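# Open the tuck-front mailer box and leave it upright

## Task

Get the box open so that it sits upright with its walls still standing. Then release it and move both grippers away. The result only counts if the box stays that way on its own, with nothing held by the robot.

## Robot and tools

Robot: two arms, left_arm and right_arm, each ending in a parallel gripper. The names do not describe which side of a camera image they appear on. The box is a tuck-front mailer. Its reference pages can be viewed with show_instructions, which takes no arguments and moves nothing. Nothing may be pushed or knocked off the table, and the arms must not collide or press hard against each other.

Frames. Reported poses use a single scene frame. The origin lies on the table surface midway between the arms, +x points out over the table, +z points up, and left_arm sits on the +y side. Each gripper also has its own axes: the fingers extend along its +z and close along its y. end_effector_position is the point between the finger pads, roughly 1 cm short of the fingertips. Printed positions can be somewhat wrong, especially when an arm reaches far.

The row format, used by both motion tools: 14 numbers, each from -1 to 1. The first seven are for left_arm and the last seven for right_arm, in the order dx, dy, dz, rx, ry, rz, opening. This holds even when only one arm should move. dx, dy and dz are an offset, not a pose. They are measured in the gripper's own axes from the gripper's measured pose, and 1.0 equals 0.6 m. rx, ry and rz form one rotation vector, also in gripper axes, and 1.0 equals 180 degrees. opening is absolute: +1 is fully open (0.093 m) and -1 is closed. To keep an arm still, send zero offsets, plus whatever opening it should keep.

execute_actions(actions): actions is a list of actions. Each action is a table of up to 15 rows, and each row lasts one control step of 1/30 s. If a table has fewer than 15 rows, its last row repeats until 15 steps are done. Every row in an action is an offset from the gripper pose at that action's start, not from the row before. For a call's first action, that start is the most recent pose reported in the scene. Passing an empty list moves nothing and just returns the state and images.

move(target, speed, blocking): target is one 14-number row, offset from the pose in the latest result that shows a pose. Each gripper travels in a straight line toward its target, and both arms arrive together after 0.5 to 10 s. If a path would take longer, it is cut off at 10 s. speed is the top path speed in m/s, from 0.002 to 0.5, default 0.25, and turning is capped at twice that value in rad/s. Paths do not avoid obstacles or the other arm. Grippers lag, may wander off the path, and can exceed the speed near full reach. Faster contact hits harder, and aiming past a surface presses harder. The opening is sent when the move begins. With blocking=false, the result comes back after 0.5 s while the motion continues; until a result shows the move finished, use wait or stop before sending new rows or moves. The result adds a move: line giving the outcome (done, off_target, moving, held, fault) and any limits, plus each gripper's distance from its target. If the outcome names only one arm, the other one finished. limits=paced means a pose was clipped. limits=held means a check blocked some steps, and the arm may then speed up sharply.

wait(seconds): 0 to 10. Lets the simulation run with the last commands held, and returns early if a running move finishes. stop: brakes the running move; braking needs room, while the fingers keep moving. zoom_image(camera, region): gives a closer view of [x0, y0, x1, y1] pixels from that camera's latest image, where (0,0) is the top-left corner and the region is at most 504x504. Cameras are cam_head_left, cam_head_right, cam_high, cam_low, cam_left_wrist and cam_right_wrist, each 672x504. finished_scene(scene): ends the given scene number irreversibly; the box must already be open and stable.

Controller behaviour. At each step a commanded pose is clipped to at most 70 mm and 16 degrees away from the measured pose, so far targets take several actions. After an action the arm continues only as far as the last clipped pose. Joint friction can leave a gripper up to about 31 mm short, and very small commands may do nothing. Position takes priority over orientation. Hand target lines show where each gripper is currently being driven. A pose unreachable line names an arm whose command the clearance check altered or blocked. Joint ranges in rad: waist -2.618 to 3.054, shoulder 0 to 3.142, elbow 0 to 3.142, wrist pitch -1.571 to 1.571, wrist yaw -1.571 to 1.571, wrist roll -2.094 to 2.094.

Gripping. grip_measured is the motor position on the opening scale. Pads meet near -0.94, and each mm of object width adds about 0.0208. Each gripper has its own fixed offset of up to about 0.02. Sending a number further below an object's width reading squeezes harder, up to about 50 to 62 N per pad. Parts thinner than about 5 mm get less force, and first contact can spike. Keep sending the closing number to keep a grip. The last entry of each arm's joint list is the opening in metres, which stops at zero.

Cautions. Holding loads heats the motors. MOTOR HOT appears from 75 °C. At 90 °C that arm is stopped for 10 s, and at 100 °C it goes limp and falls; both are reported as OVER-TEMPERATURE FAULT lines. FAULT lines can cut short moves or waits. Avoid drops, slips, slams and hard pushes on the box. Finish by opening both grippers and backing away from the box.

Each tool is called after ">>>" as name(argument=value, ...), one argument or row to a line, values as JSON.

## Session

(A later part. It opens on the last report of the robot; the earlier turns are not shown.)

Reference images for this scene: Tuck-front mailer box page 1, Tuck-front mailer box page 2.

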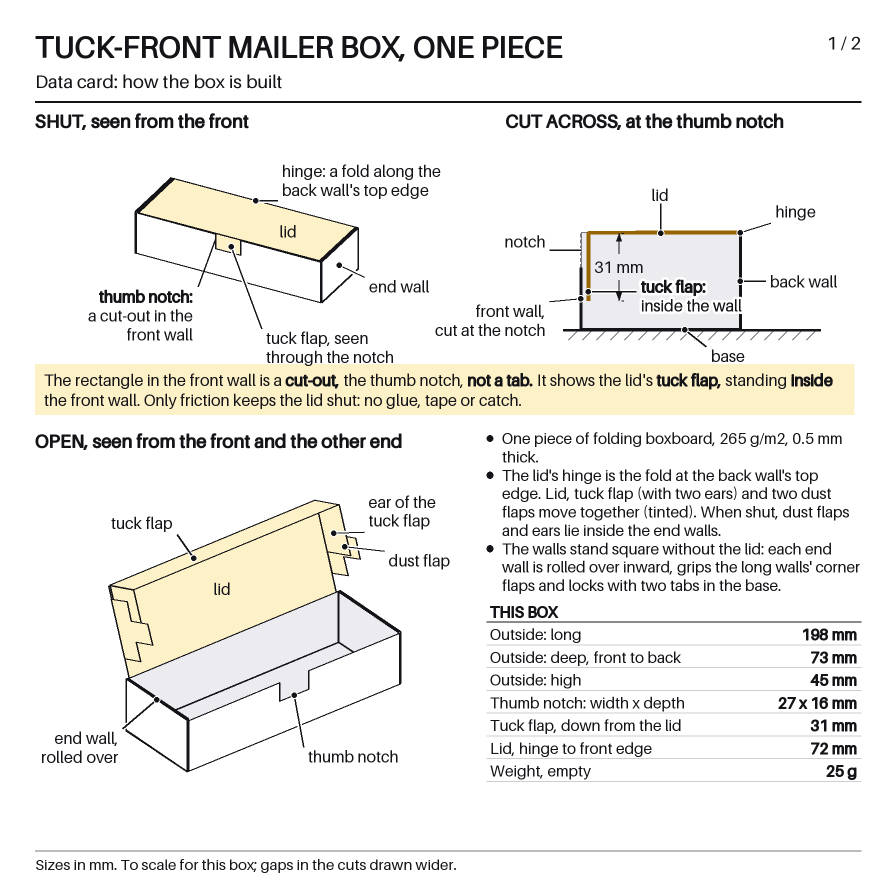

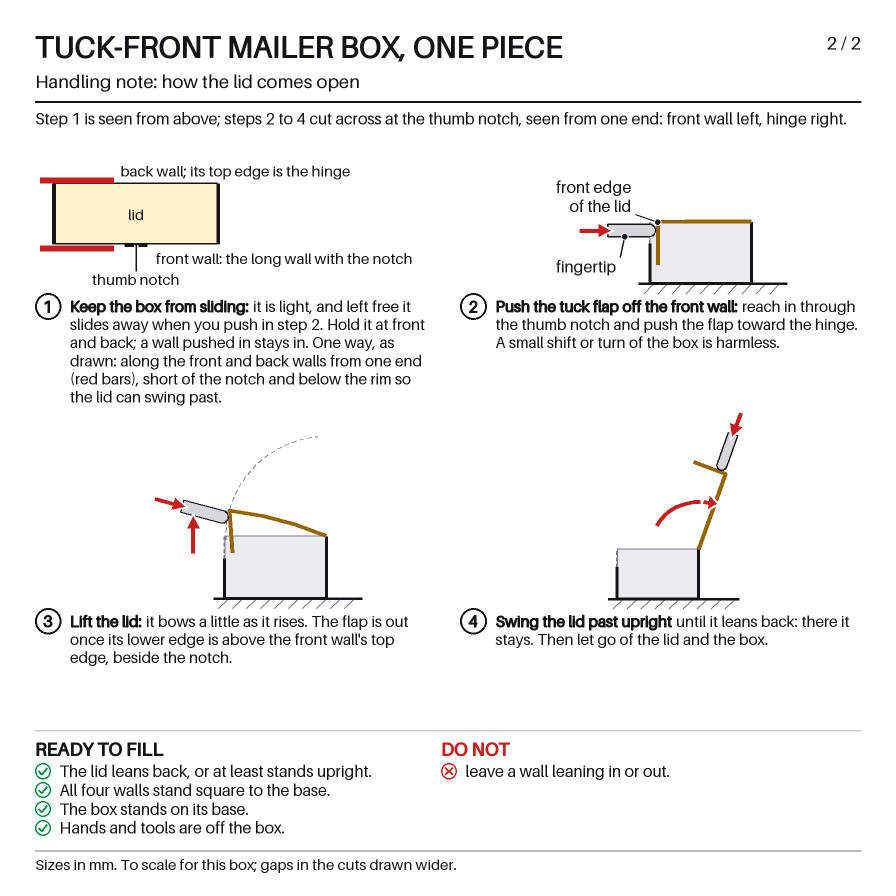

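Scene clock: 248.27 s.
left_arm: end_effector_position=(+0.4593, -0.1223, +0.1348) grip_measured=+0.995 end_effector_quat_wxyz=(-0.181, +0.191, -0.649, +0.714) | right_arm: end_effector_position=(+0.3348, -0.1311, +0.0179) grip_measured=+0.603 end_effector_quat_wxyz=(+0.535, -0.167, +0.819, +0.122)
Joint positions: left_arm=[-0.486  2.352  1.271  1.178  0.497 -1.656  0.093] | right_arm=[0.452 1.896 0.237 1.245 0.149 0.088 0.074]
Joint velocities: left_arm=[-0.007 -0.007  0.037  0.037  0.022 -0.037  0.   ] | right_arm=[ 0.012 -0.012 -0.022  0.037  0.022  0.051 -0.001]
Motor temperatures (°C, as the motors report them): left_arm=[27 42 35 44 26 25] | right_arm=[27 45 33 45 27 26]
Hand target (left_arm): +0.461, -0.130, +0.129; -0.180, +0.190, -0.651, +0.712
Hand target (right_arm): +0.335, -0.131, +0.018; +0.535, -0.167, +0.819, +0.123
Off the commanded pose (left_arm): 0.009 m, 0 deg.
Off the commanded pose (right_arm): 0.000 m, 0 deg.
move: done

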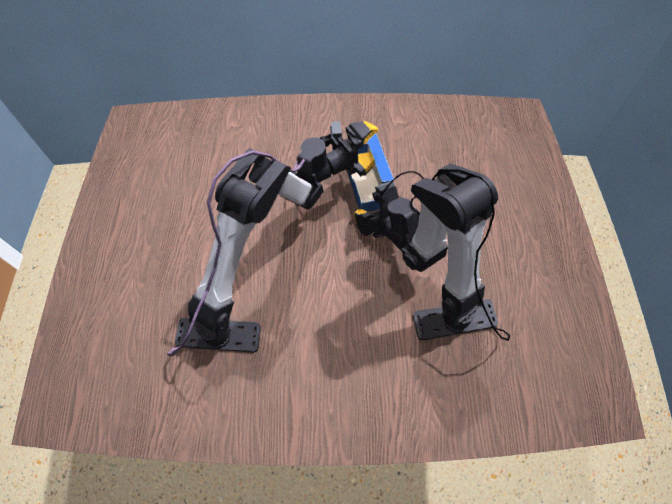

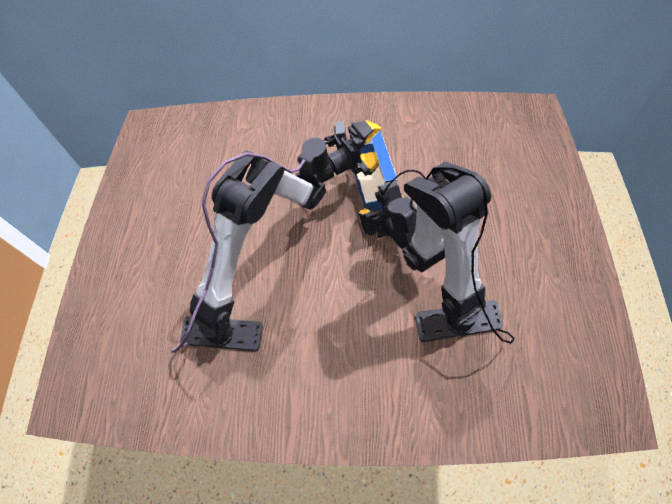

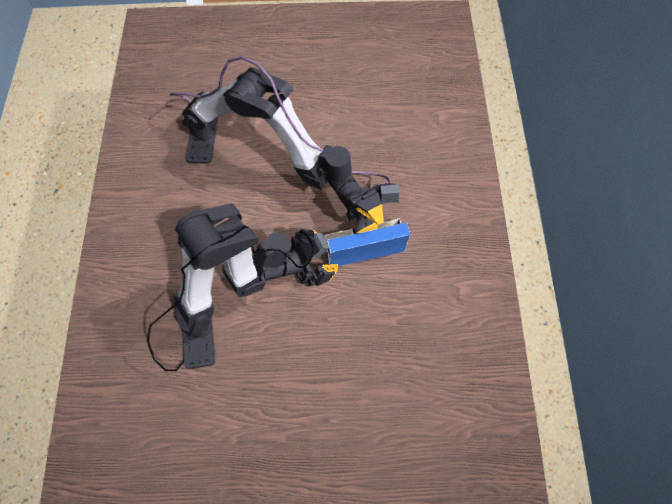

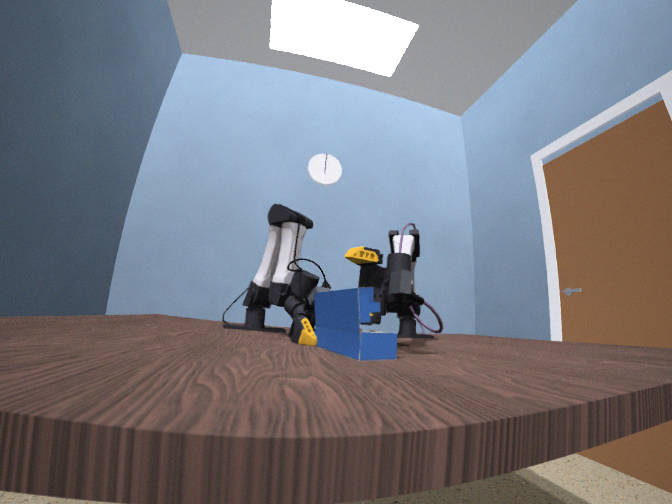

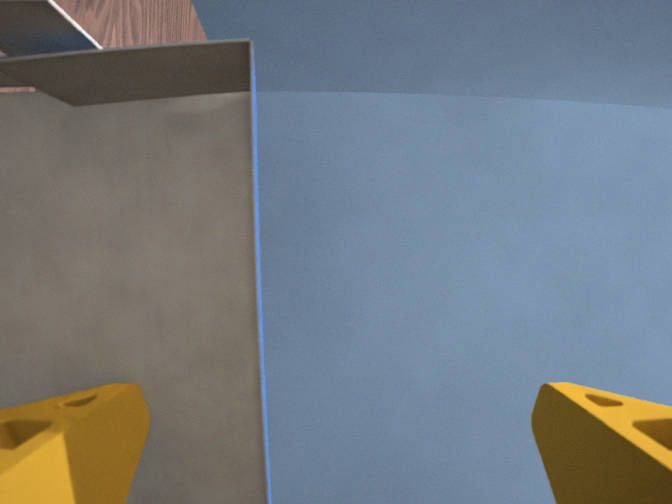

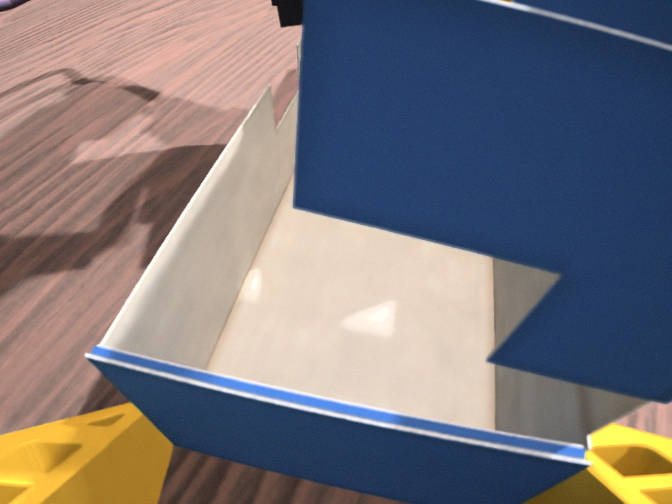

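So previously the whole box had tilted. Push further.

>>> move(
  target=[0,0.008,0.075,0,0,0,1,0,0,0,0,0,0,0.55],
  speed=0.015,
)

Scene clock: 253.47 s.
left_arm: end_effector_position=(+0.4818, -0.1525, +0.1411) grip_measured=+0.995 end_effector_quat_wxyz=(-0.184, +0.192, -0.645, +0.717) | right_arm: end_effector_position=(+0.3356, -0.1327, +0.0180) grip_measured=+0.556 end_effector_quat_wxyz=(+0.537, -0.164, +0.819, +0.119)
Joint positions: left_arm=[-0.518  2.434  1.466  1.074  0.46  -1.656  0.093] | right_arm=[0.452 1.896 0.237 1.245 0.16  0.09  0.072]
Joint velocities: left_arm=[-0.012  0.002  0.002 -0.022 -0.022 -0.037 -0.001] | right_arm=[ 0.012 -0.002 -0.002  0.037  0.037  0.095  0.   ]
Motor temperatures (°C, as the motors report them): left_arm=[27 43 36 44 26 25] | right_arm=[27 45 33 45 27 26]
Hand target (left_arm): +0.482, -0.161, +0.134; -0.181, +0.191, -0.649, +0.714
Hand target (right_arm): +0.335, -0.131, +0.018; +0.535, -0.167, +0.819, +0.122
Off the commanded pose (left_arm): 0.011 m, 1 deg.
Off the commanded pose (right_arm): 0.002 m, 1 deg.
move: off_target (left_arm)

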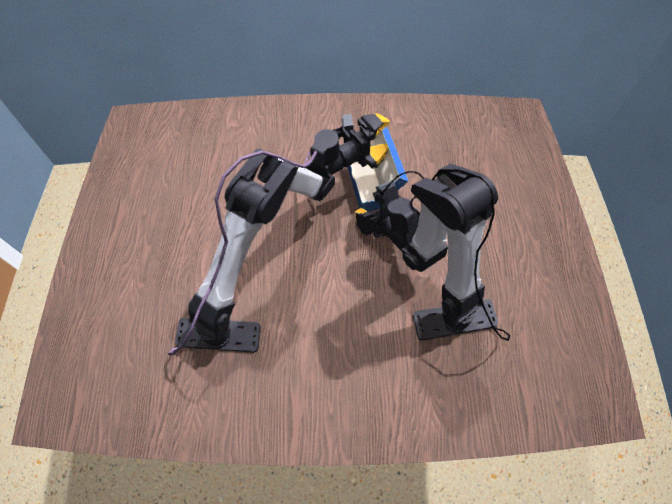

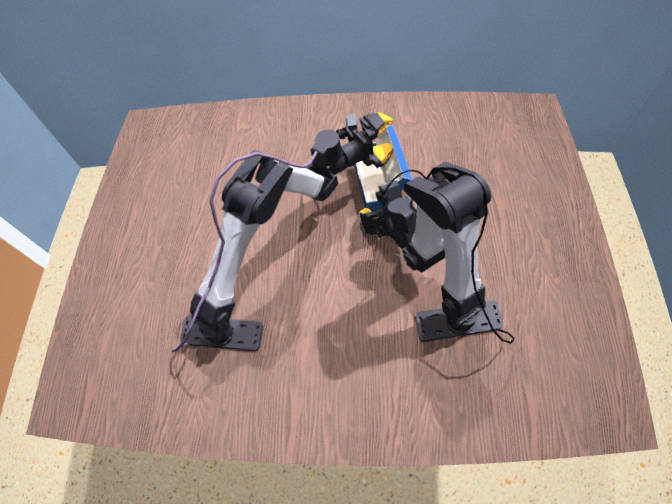

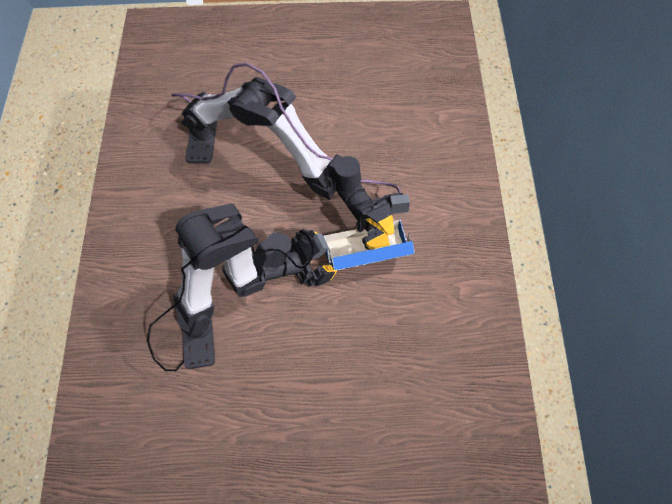

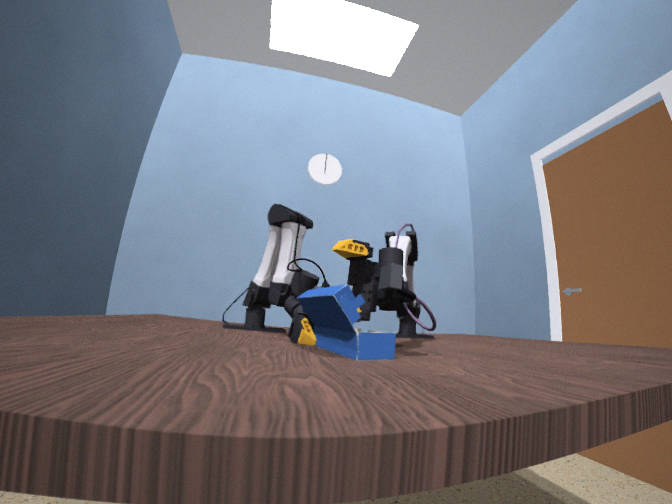

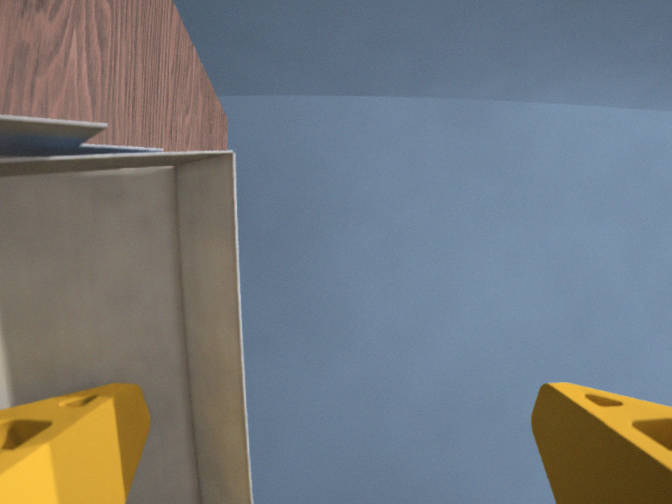

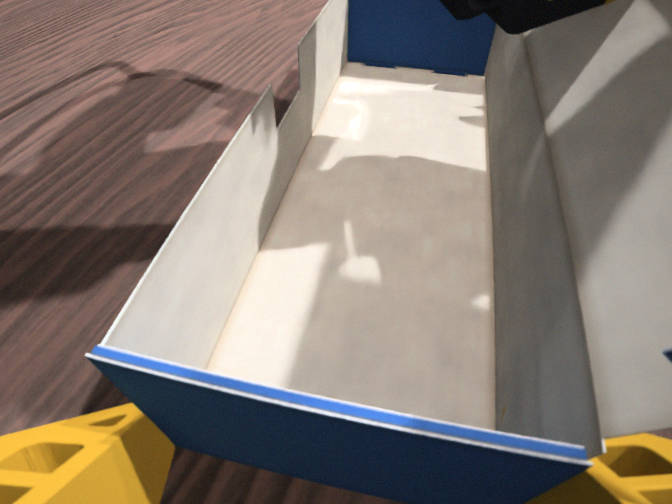

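>>> move(
  target=[0,-0.015,-0.25,0,0,0,1,0,0,0,0,0,0,0.62],
  speed=0.08,
)

>>> move(
  target=[0,0,0,0,0,0,1,0,0,0,0,0,0,0.8],
)

>>> move(
  target=[0,0,0,0,0,0,1,0.03,0,-0.13,0,0,0,0.8],
  speed=0.05,
)

Scene clock: 257.87 s.
left_arm: end_effector_position=(+0.4097, -0.0283, +0.1307) grip_measured=+0.995 end_effector_quat_wxyz=(-0.184, +0.191, -0.646, +0.715) | right_arm: end_effector_position=(+0.3357, -0.1329, +0.0179) grip_measured=+0.618 end_effector_quat_wxyz=(+0.537, -0.163, +0.819, +0.118)
Joint positions: left_arm=[-0.334  2.177  0.848  1.443  0.644 -1.676  0.093] | right_arm=[0.452 1.896 0.237 1.245 0.161 0.09  0.075]
Joint velocities: left_arm=[0.002 0.002 0.007 0.037 0.022 0.007 0.   ] | right_arm=[-0.002  0.007 -0.002 -0.022 -0.037  0.037 -0.   ]
Motor temperatures (°C, as the motors report them): left_arm=[27 44 36 44 26 25] | right_arm=[27 45 33 45 27 26]
Hand target (left_arm): +0.405, -0.023, +0.135; -0.183, +0.192, -0.644, +0.717
Hand target (right_arm): +0.336, -0.133, +0.018; +0.537, -0.164, +0.819, +0.119
Off the commanded pose (left_arm): 0.008 m, 0 deg.
Off the commanded pose (right_arm): 0.000 m, 0 deg.
move: done

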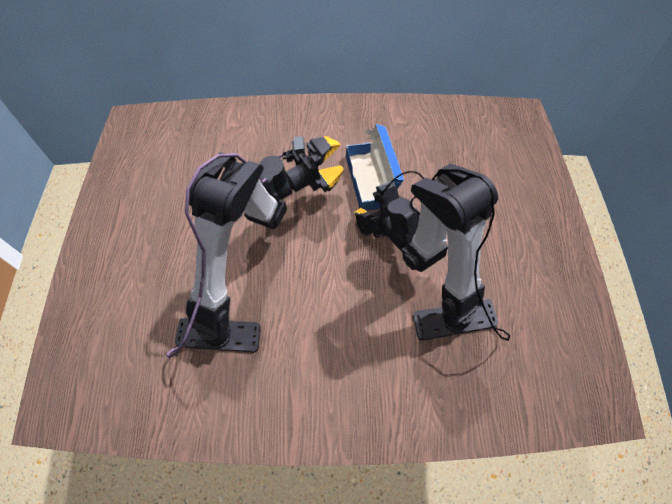

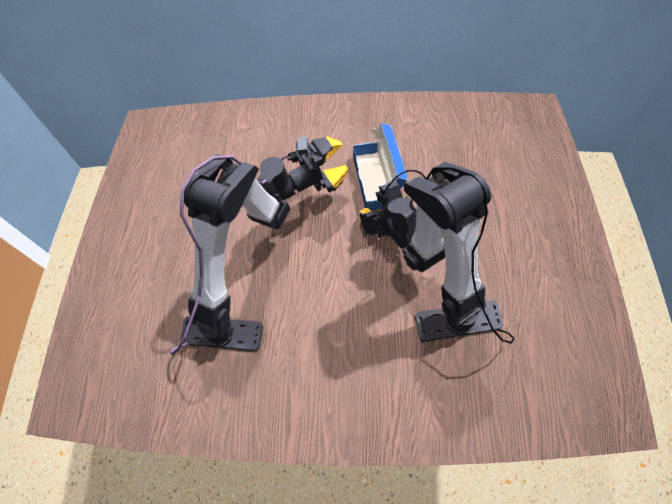

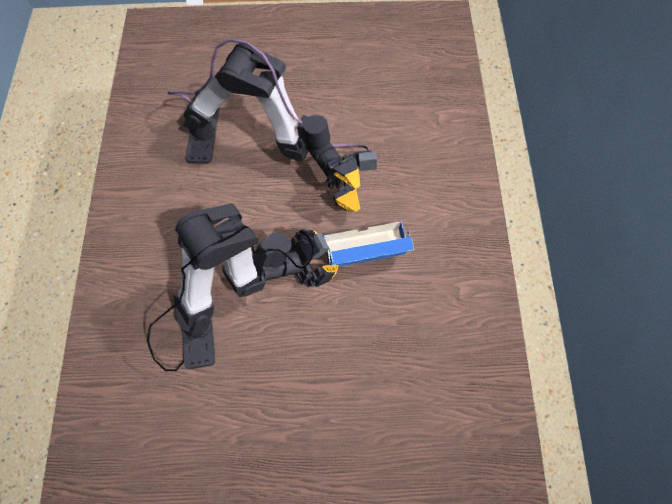

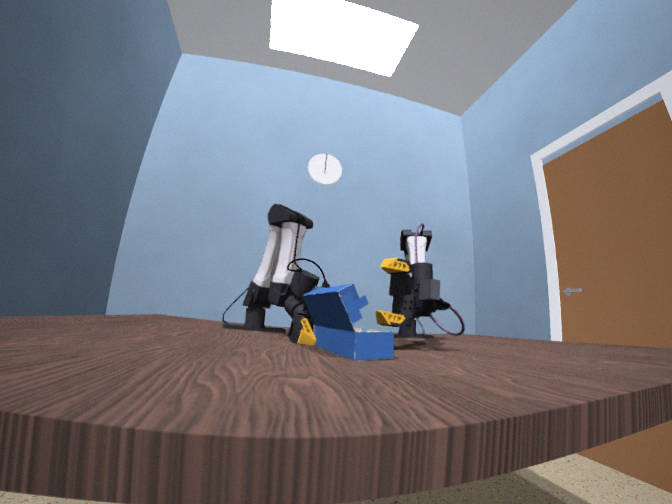

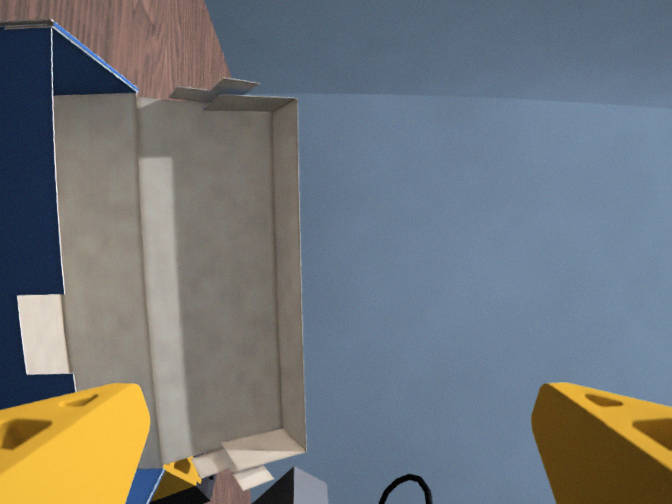

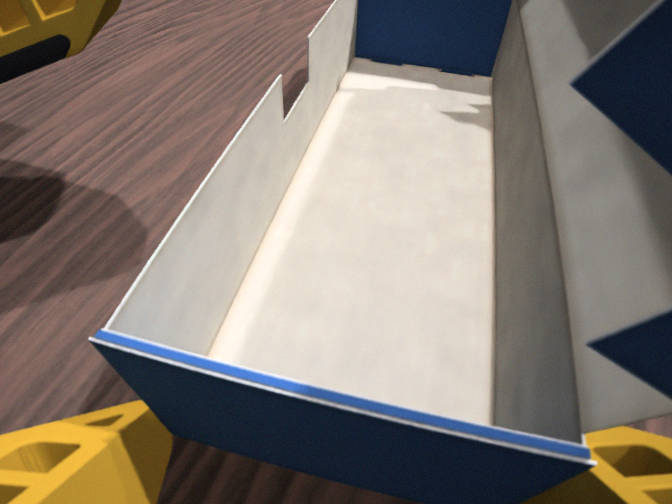

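Scene clock: 258.37 s.
left_arm: end_effector_position=(+0.4097, -0.0283, +0.1308) grip_measured=+0.995 end_effector_quat_wxyz=(-0.184, +0.191, -0.646, +0.715) | right_arm: end_effector_position=(+0.3357, -0.1329, +0.0179) grip_measured=+0.798 end_effector_quat_wxyz=(+0.537, -0.163, +0.819, +0.118)
Joint positions: left_arm=[-0.334  2.177  0.848  1.443  0.644 -1.676  0.093] | right_arm=[0.452 1.896 0.237 1.245 0.161 0.09  0.083]
Joint velocities: left_arm=[ 0.002 -0.007  0.007 -0.007 -0.022 -0.037 -0.001] | right_arm=[-0.007 -0.007 -0.017 -0.022  0.007  0.007  0.   ]
Motor temperatures (°C, as the motors report them): left_arm=[27 44 36 44 26 25] | right_arm=[27 45 33 45 27 26]
Hand target (left_arm): +0.410, -0.028, +0.131; -0.184, +0.191, -0.646, +0.715
Hand target (right_arm): +0.336, -0.133, +0.018; +0.537, -0.163, +0.819, +0.118
Off the commanded pose (left_arm): 0.000 m, 0 deg.
Off the commanded pose (right_arm): 0.000 m, 0 deg.
move: done

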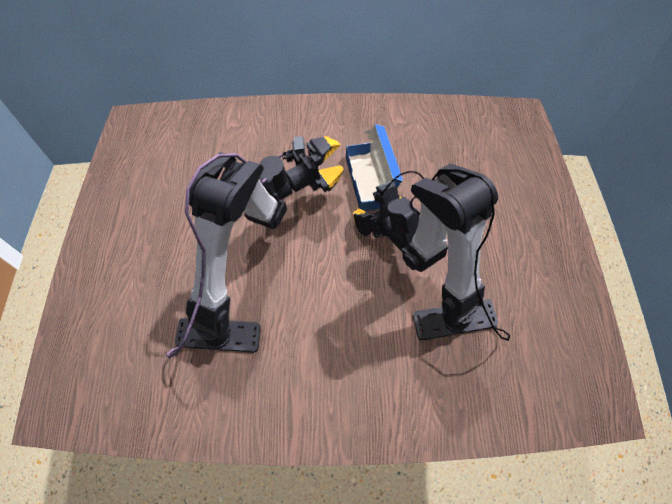

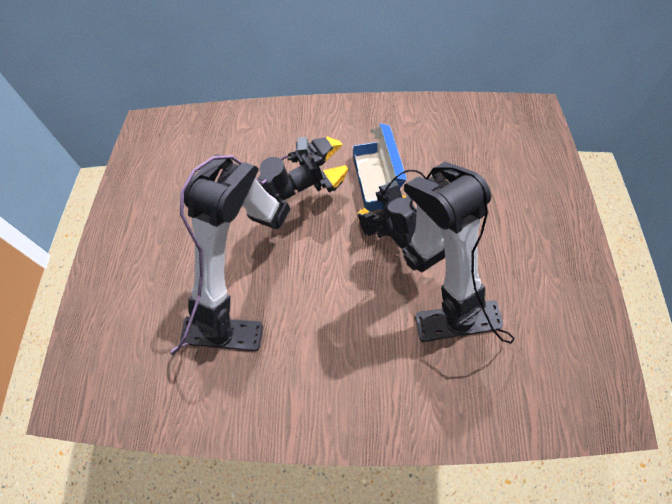

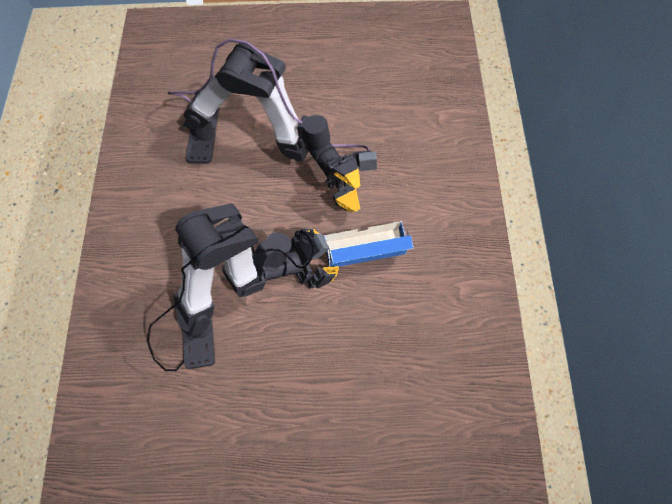

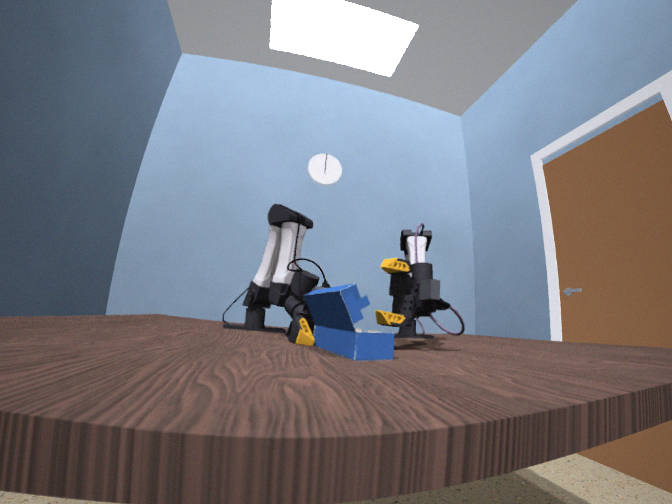

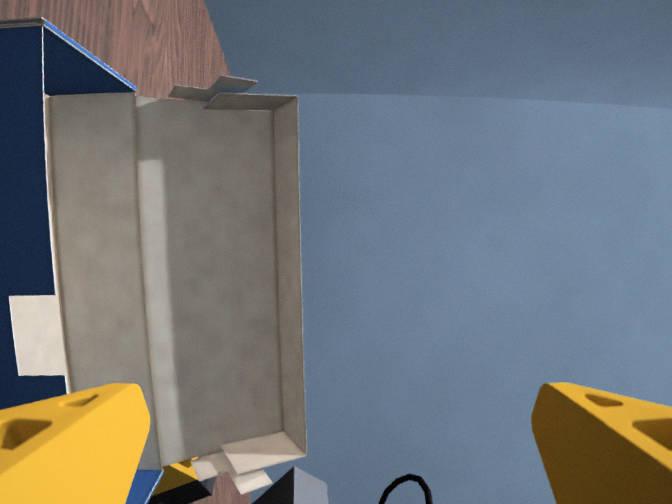

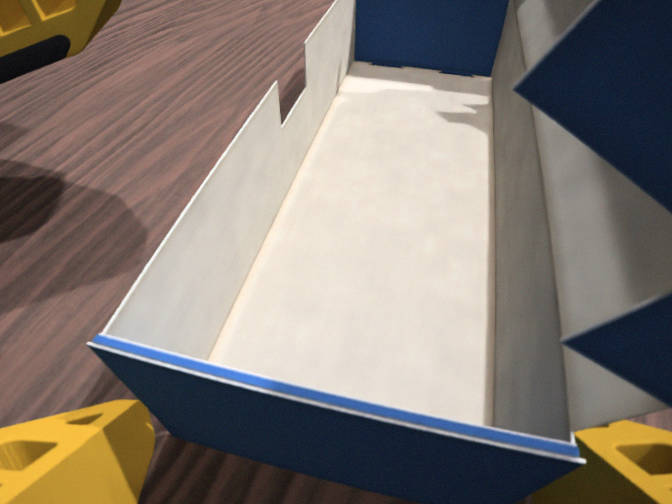

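Scene clock: 260.73 s.
left_arm: end_effector_position=(+0.4097, -0.0283, +0.1308) grip_measured=+0.995 end_effector_quat_wxyz=(-0.184, +0.191, -0.646, +0.715) | right_arm: end_effector_position=(+0.2767, -0.1581, +0.0374) grip_measured=+0.798 end_effector_quat_wxyz=(+0.533, -0.161, +0.823, +0.112)
Joint positions: left_arm=[-0.334  2.177  0.848  1.443  0.644 -1.676  0.093] | right_arm=[0.543 1.512 0.013 1.065 0.254 0.131 0.083]
Joint velocities: left_arm=[ 0.017  0.002  0.012 -0.051 -0.022  0.037  0.001] | right_arm=[-0.017 -0.12   0.002 -0.154 -0.051  0.051 -0.   ]
Motor temperatures (°C, as the motors report them): left_arm=[27 44 36 44 26 25] | right_arm=[27 45 33 45 27 26]
Hand target (left_arm): +0.410, -0.028, +0.131; -0.184, +0.191, -0.646, +0.715
Hand target (right_arm): +0.269, -0.162, +0.031; +0.522, -0.162, +0.830, +0.110
Off the commanded pose (left_arm): 0.000 m, 0 deg.
Off the commanded pose (right_arm): 0.015 m, 1 deg.
joint sent to its limit (right arm) — the command would take joint 3 (elbow) past its lower limit, so that joint was sent only as far as its limit.
move: off_target (right_arm)

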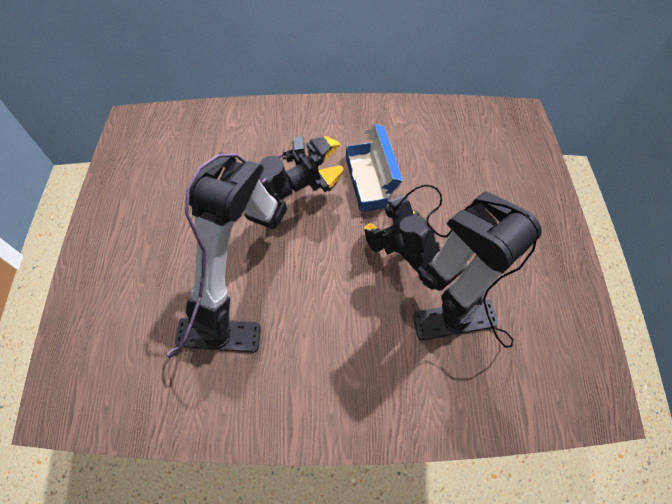

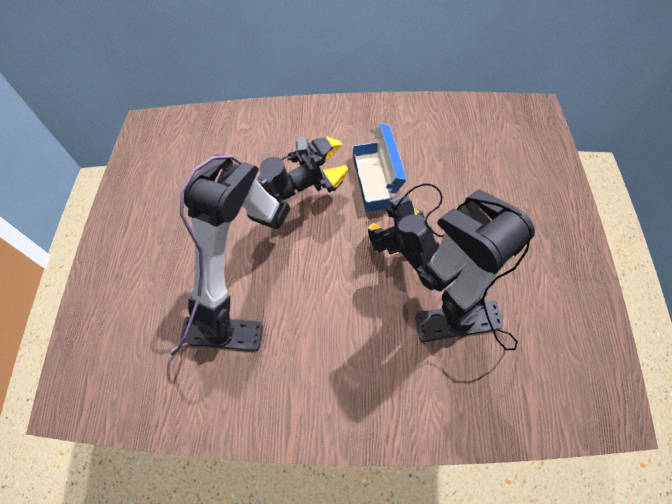

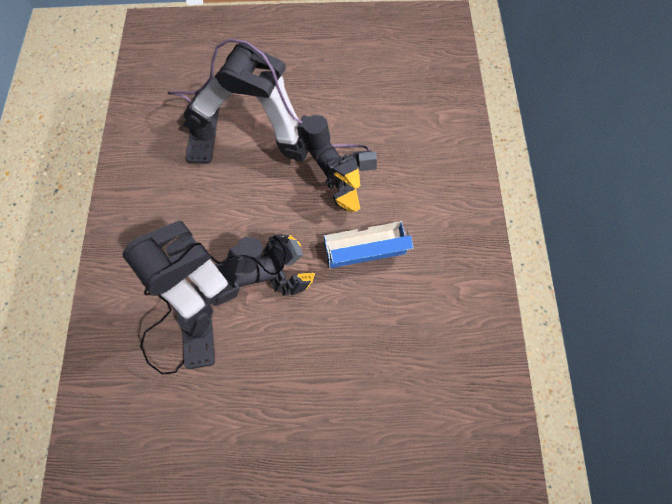

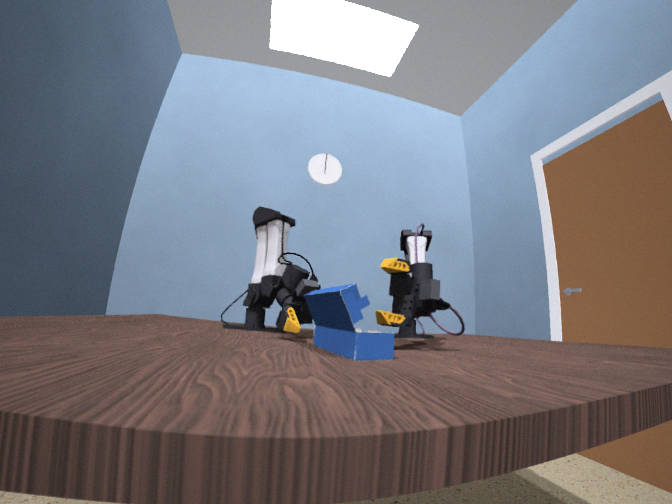

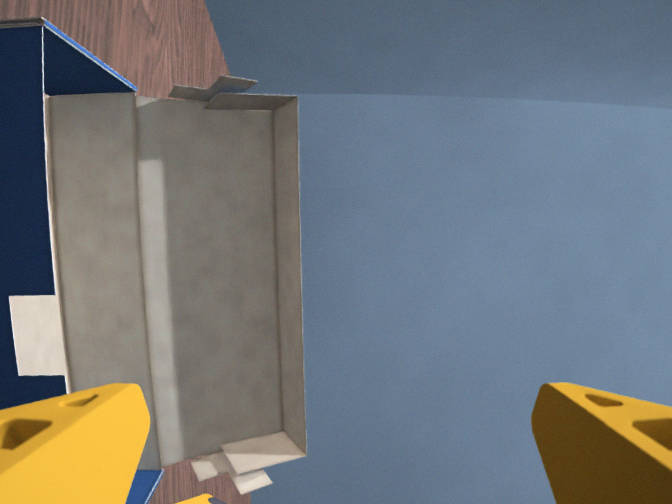

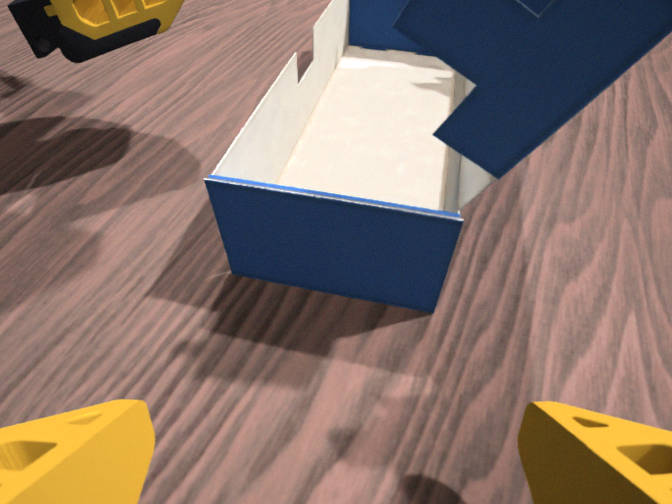

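>>> finished_scene(
  scene=2,
)

The scene is finished: the task was done.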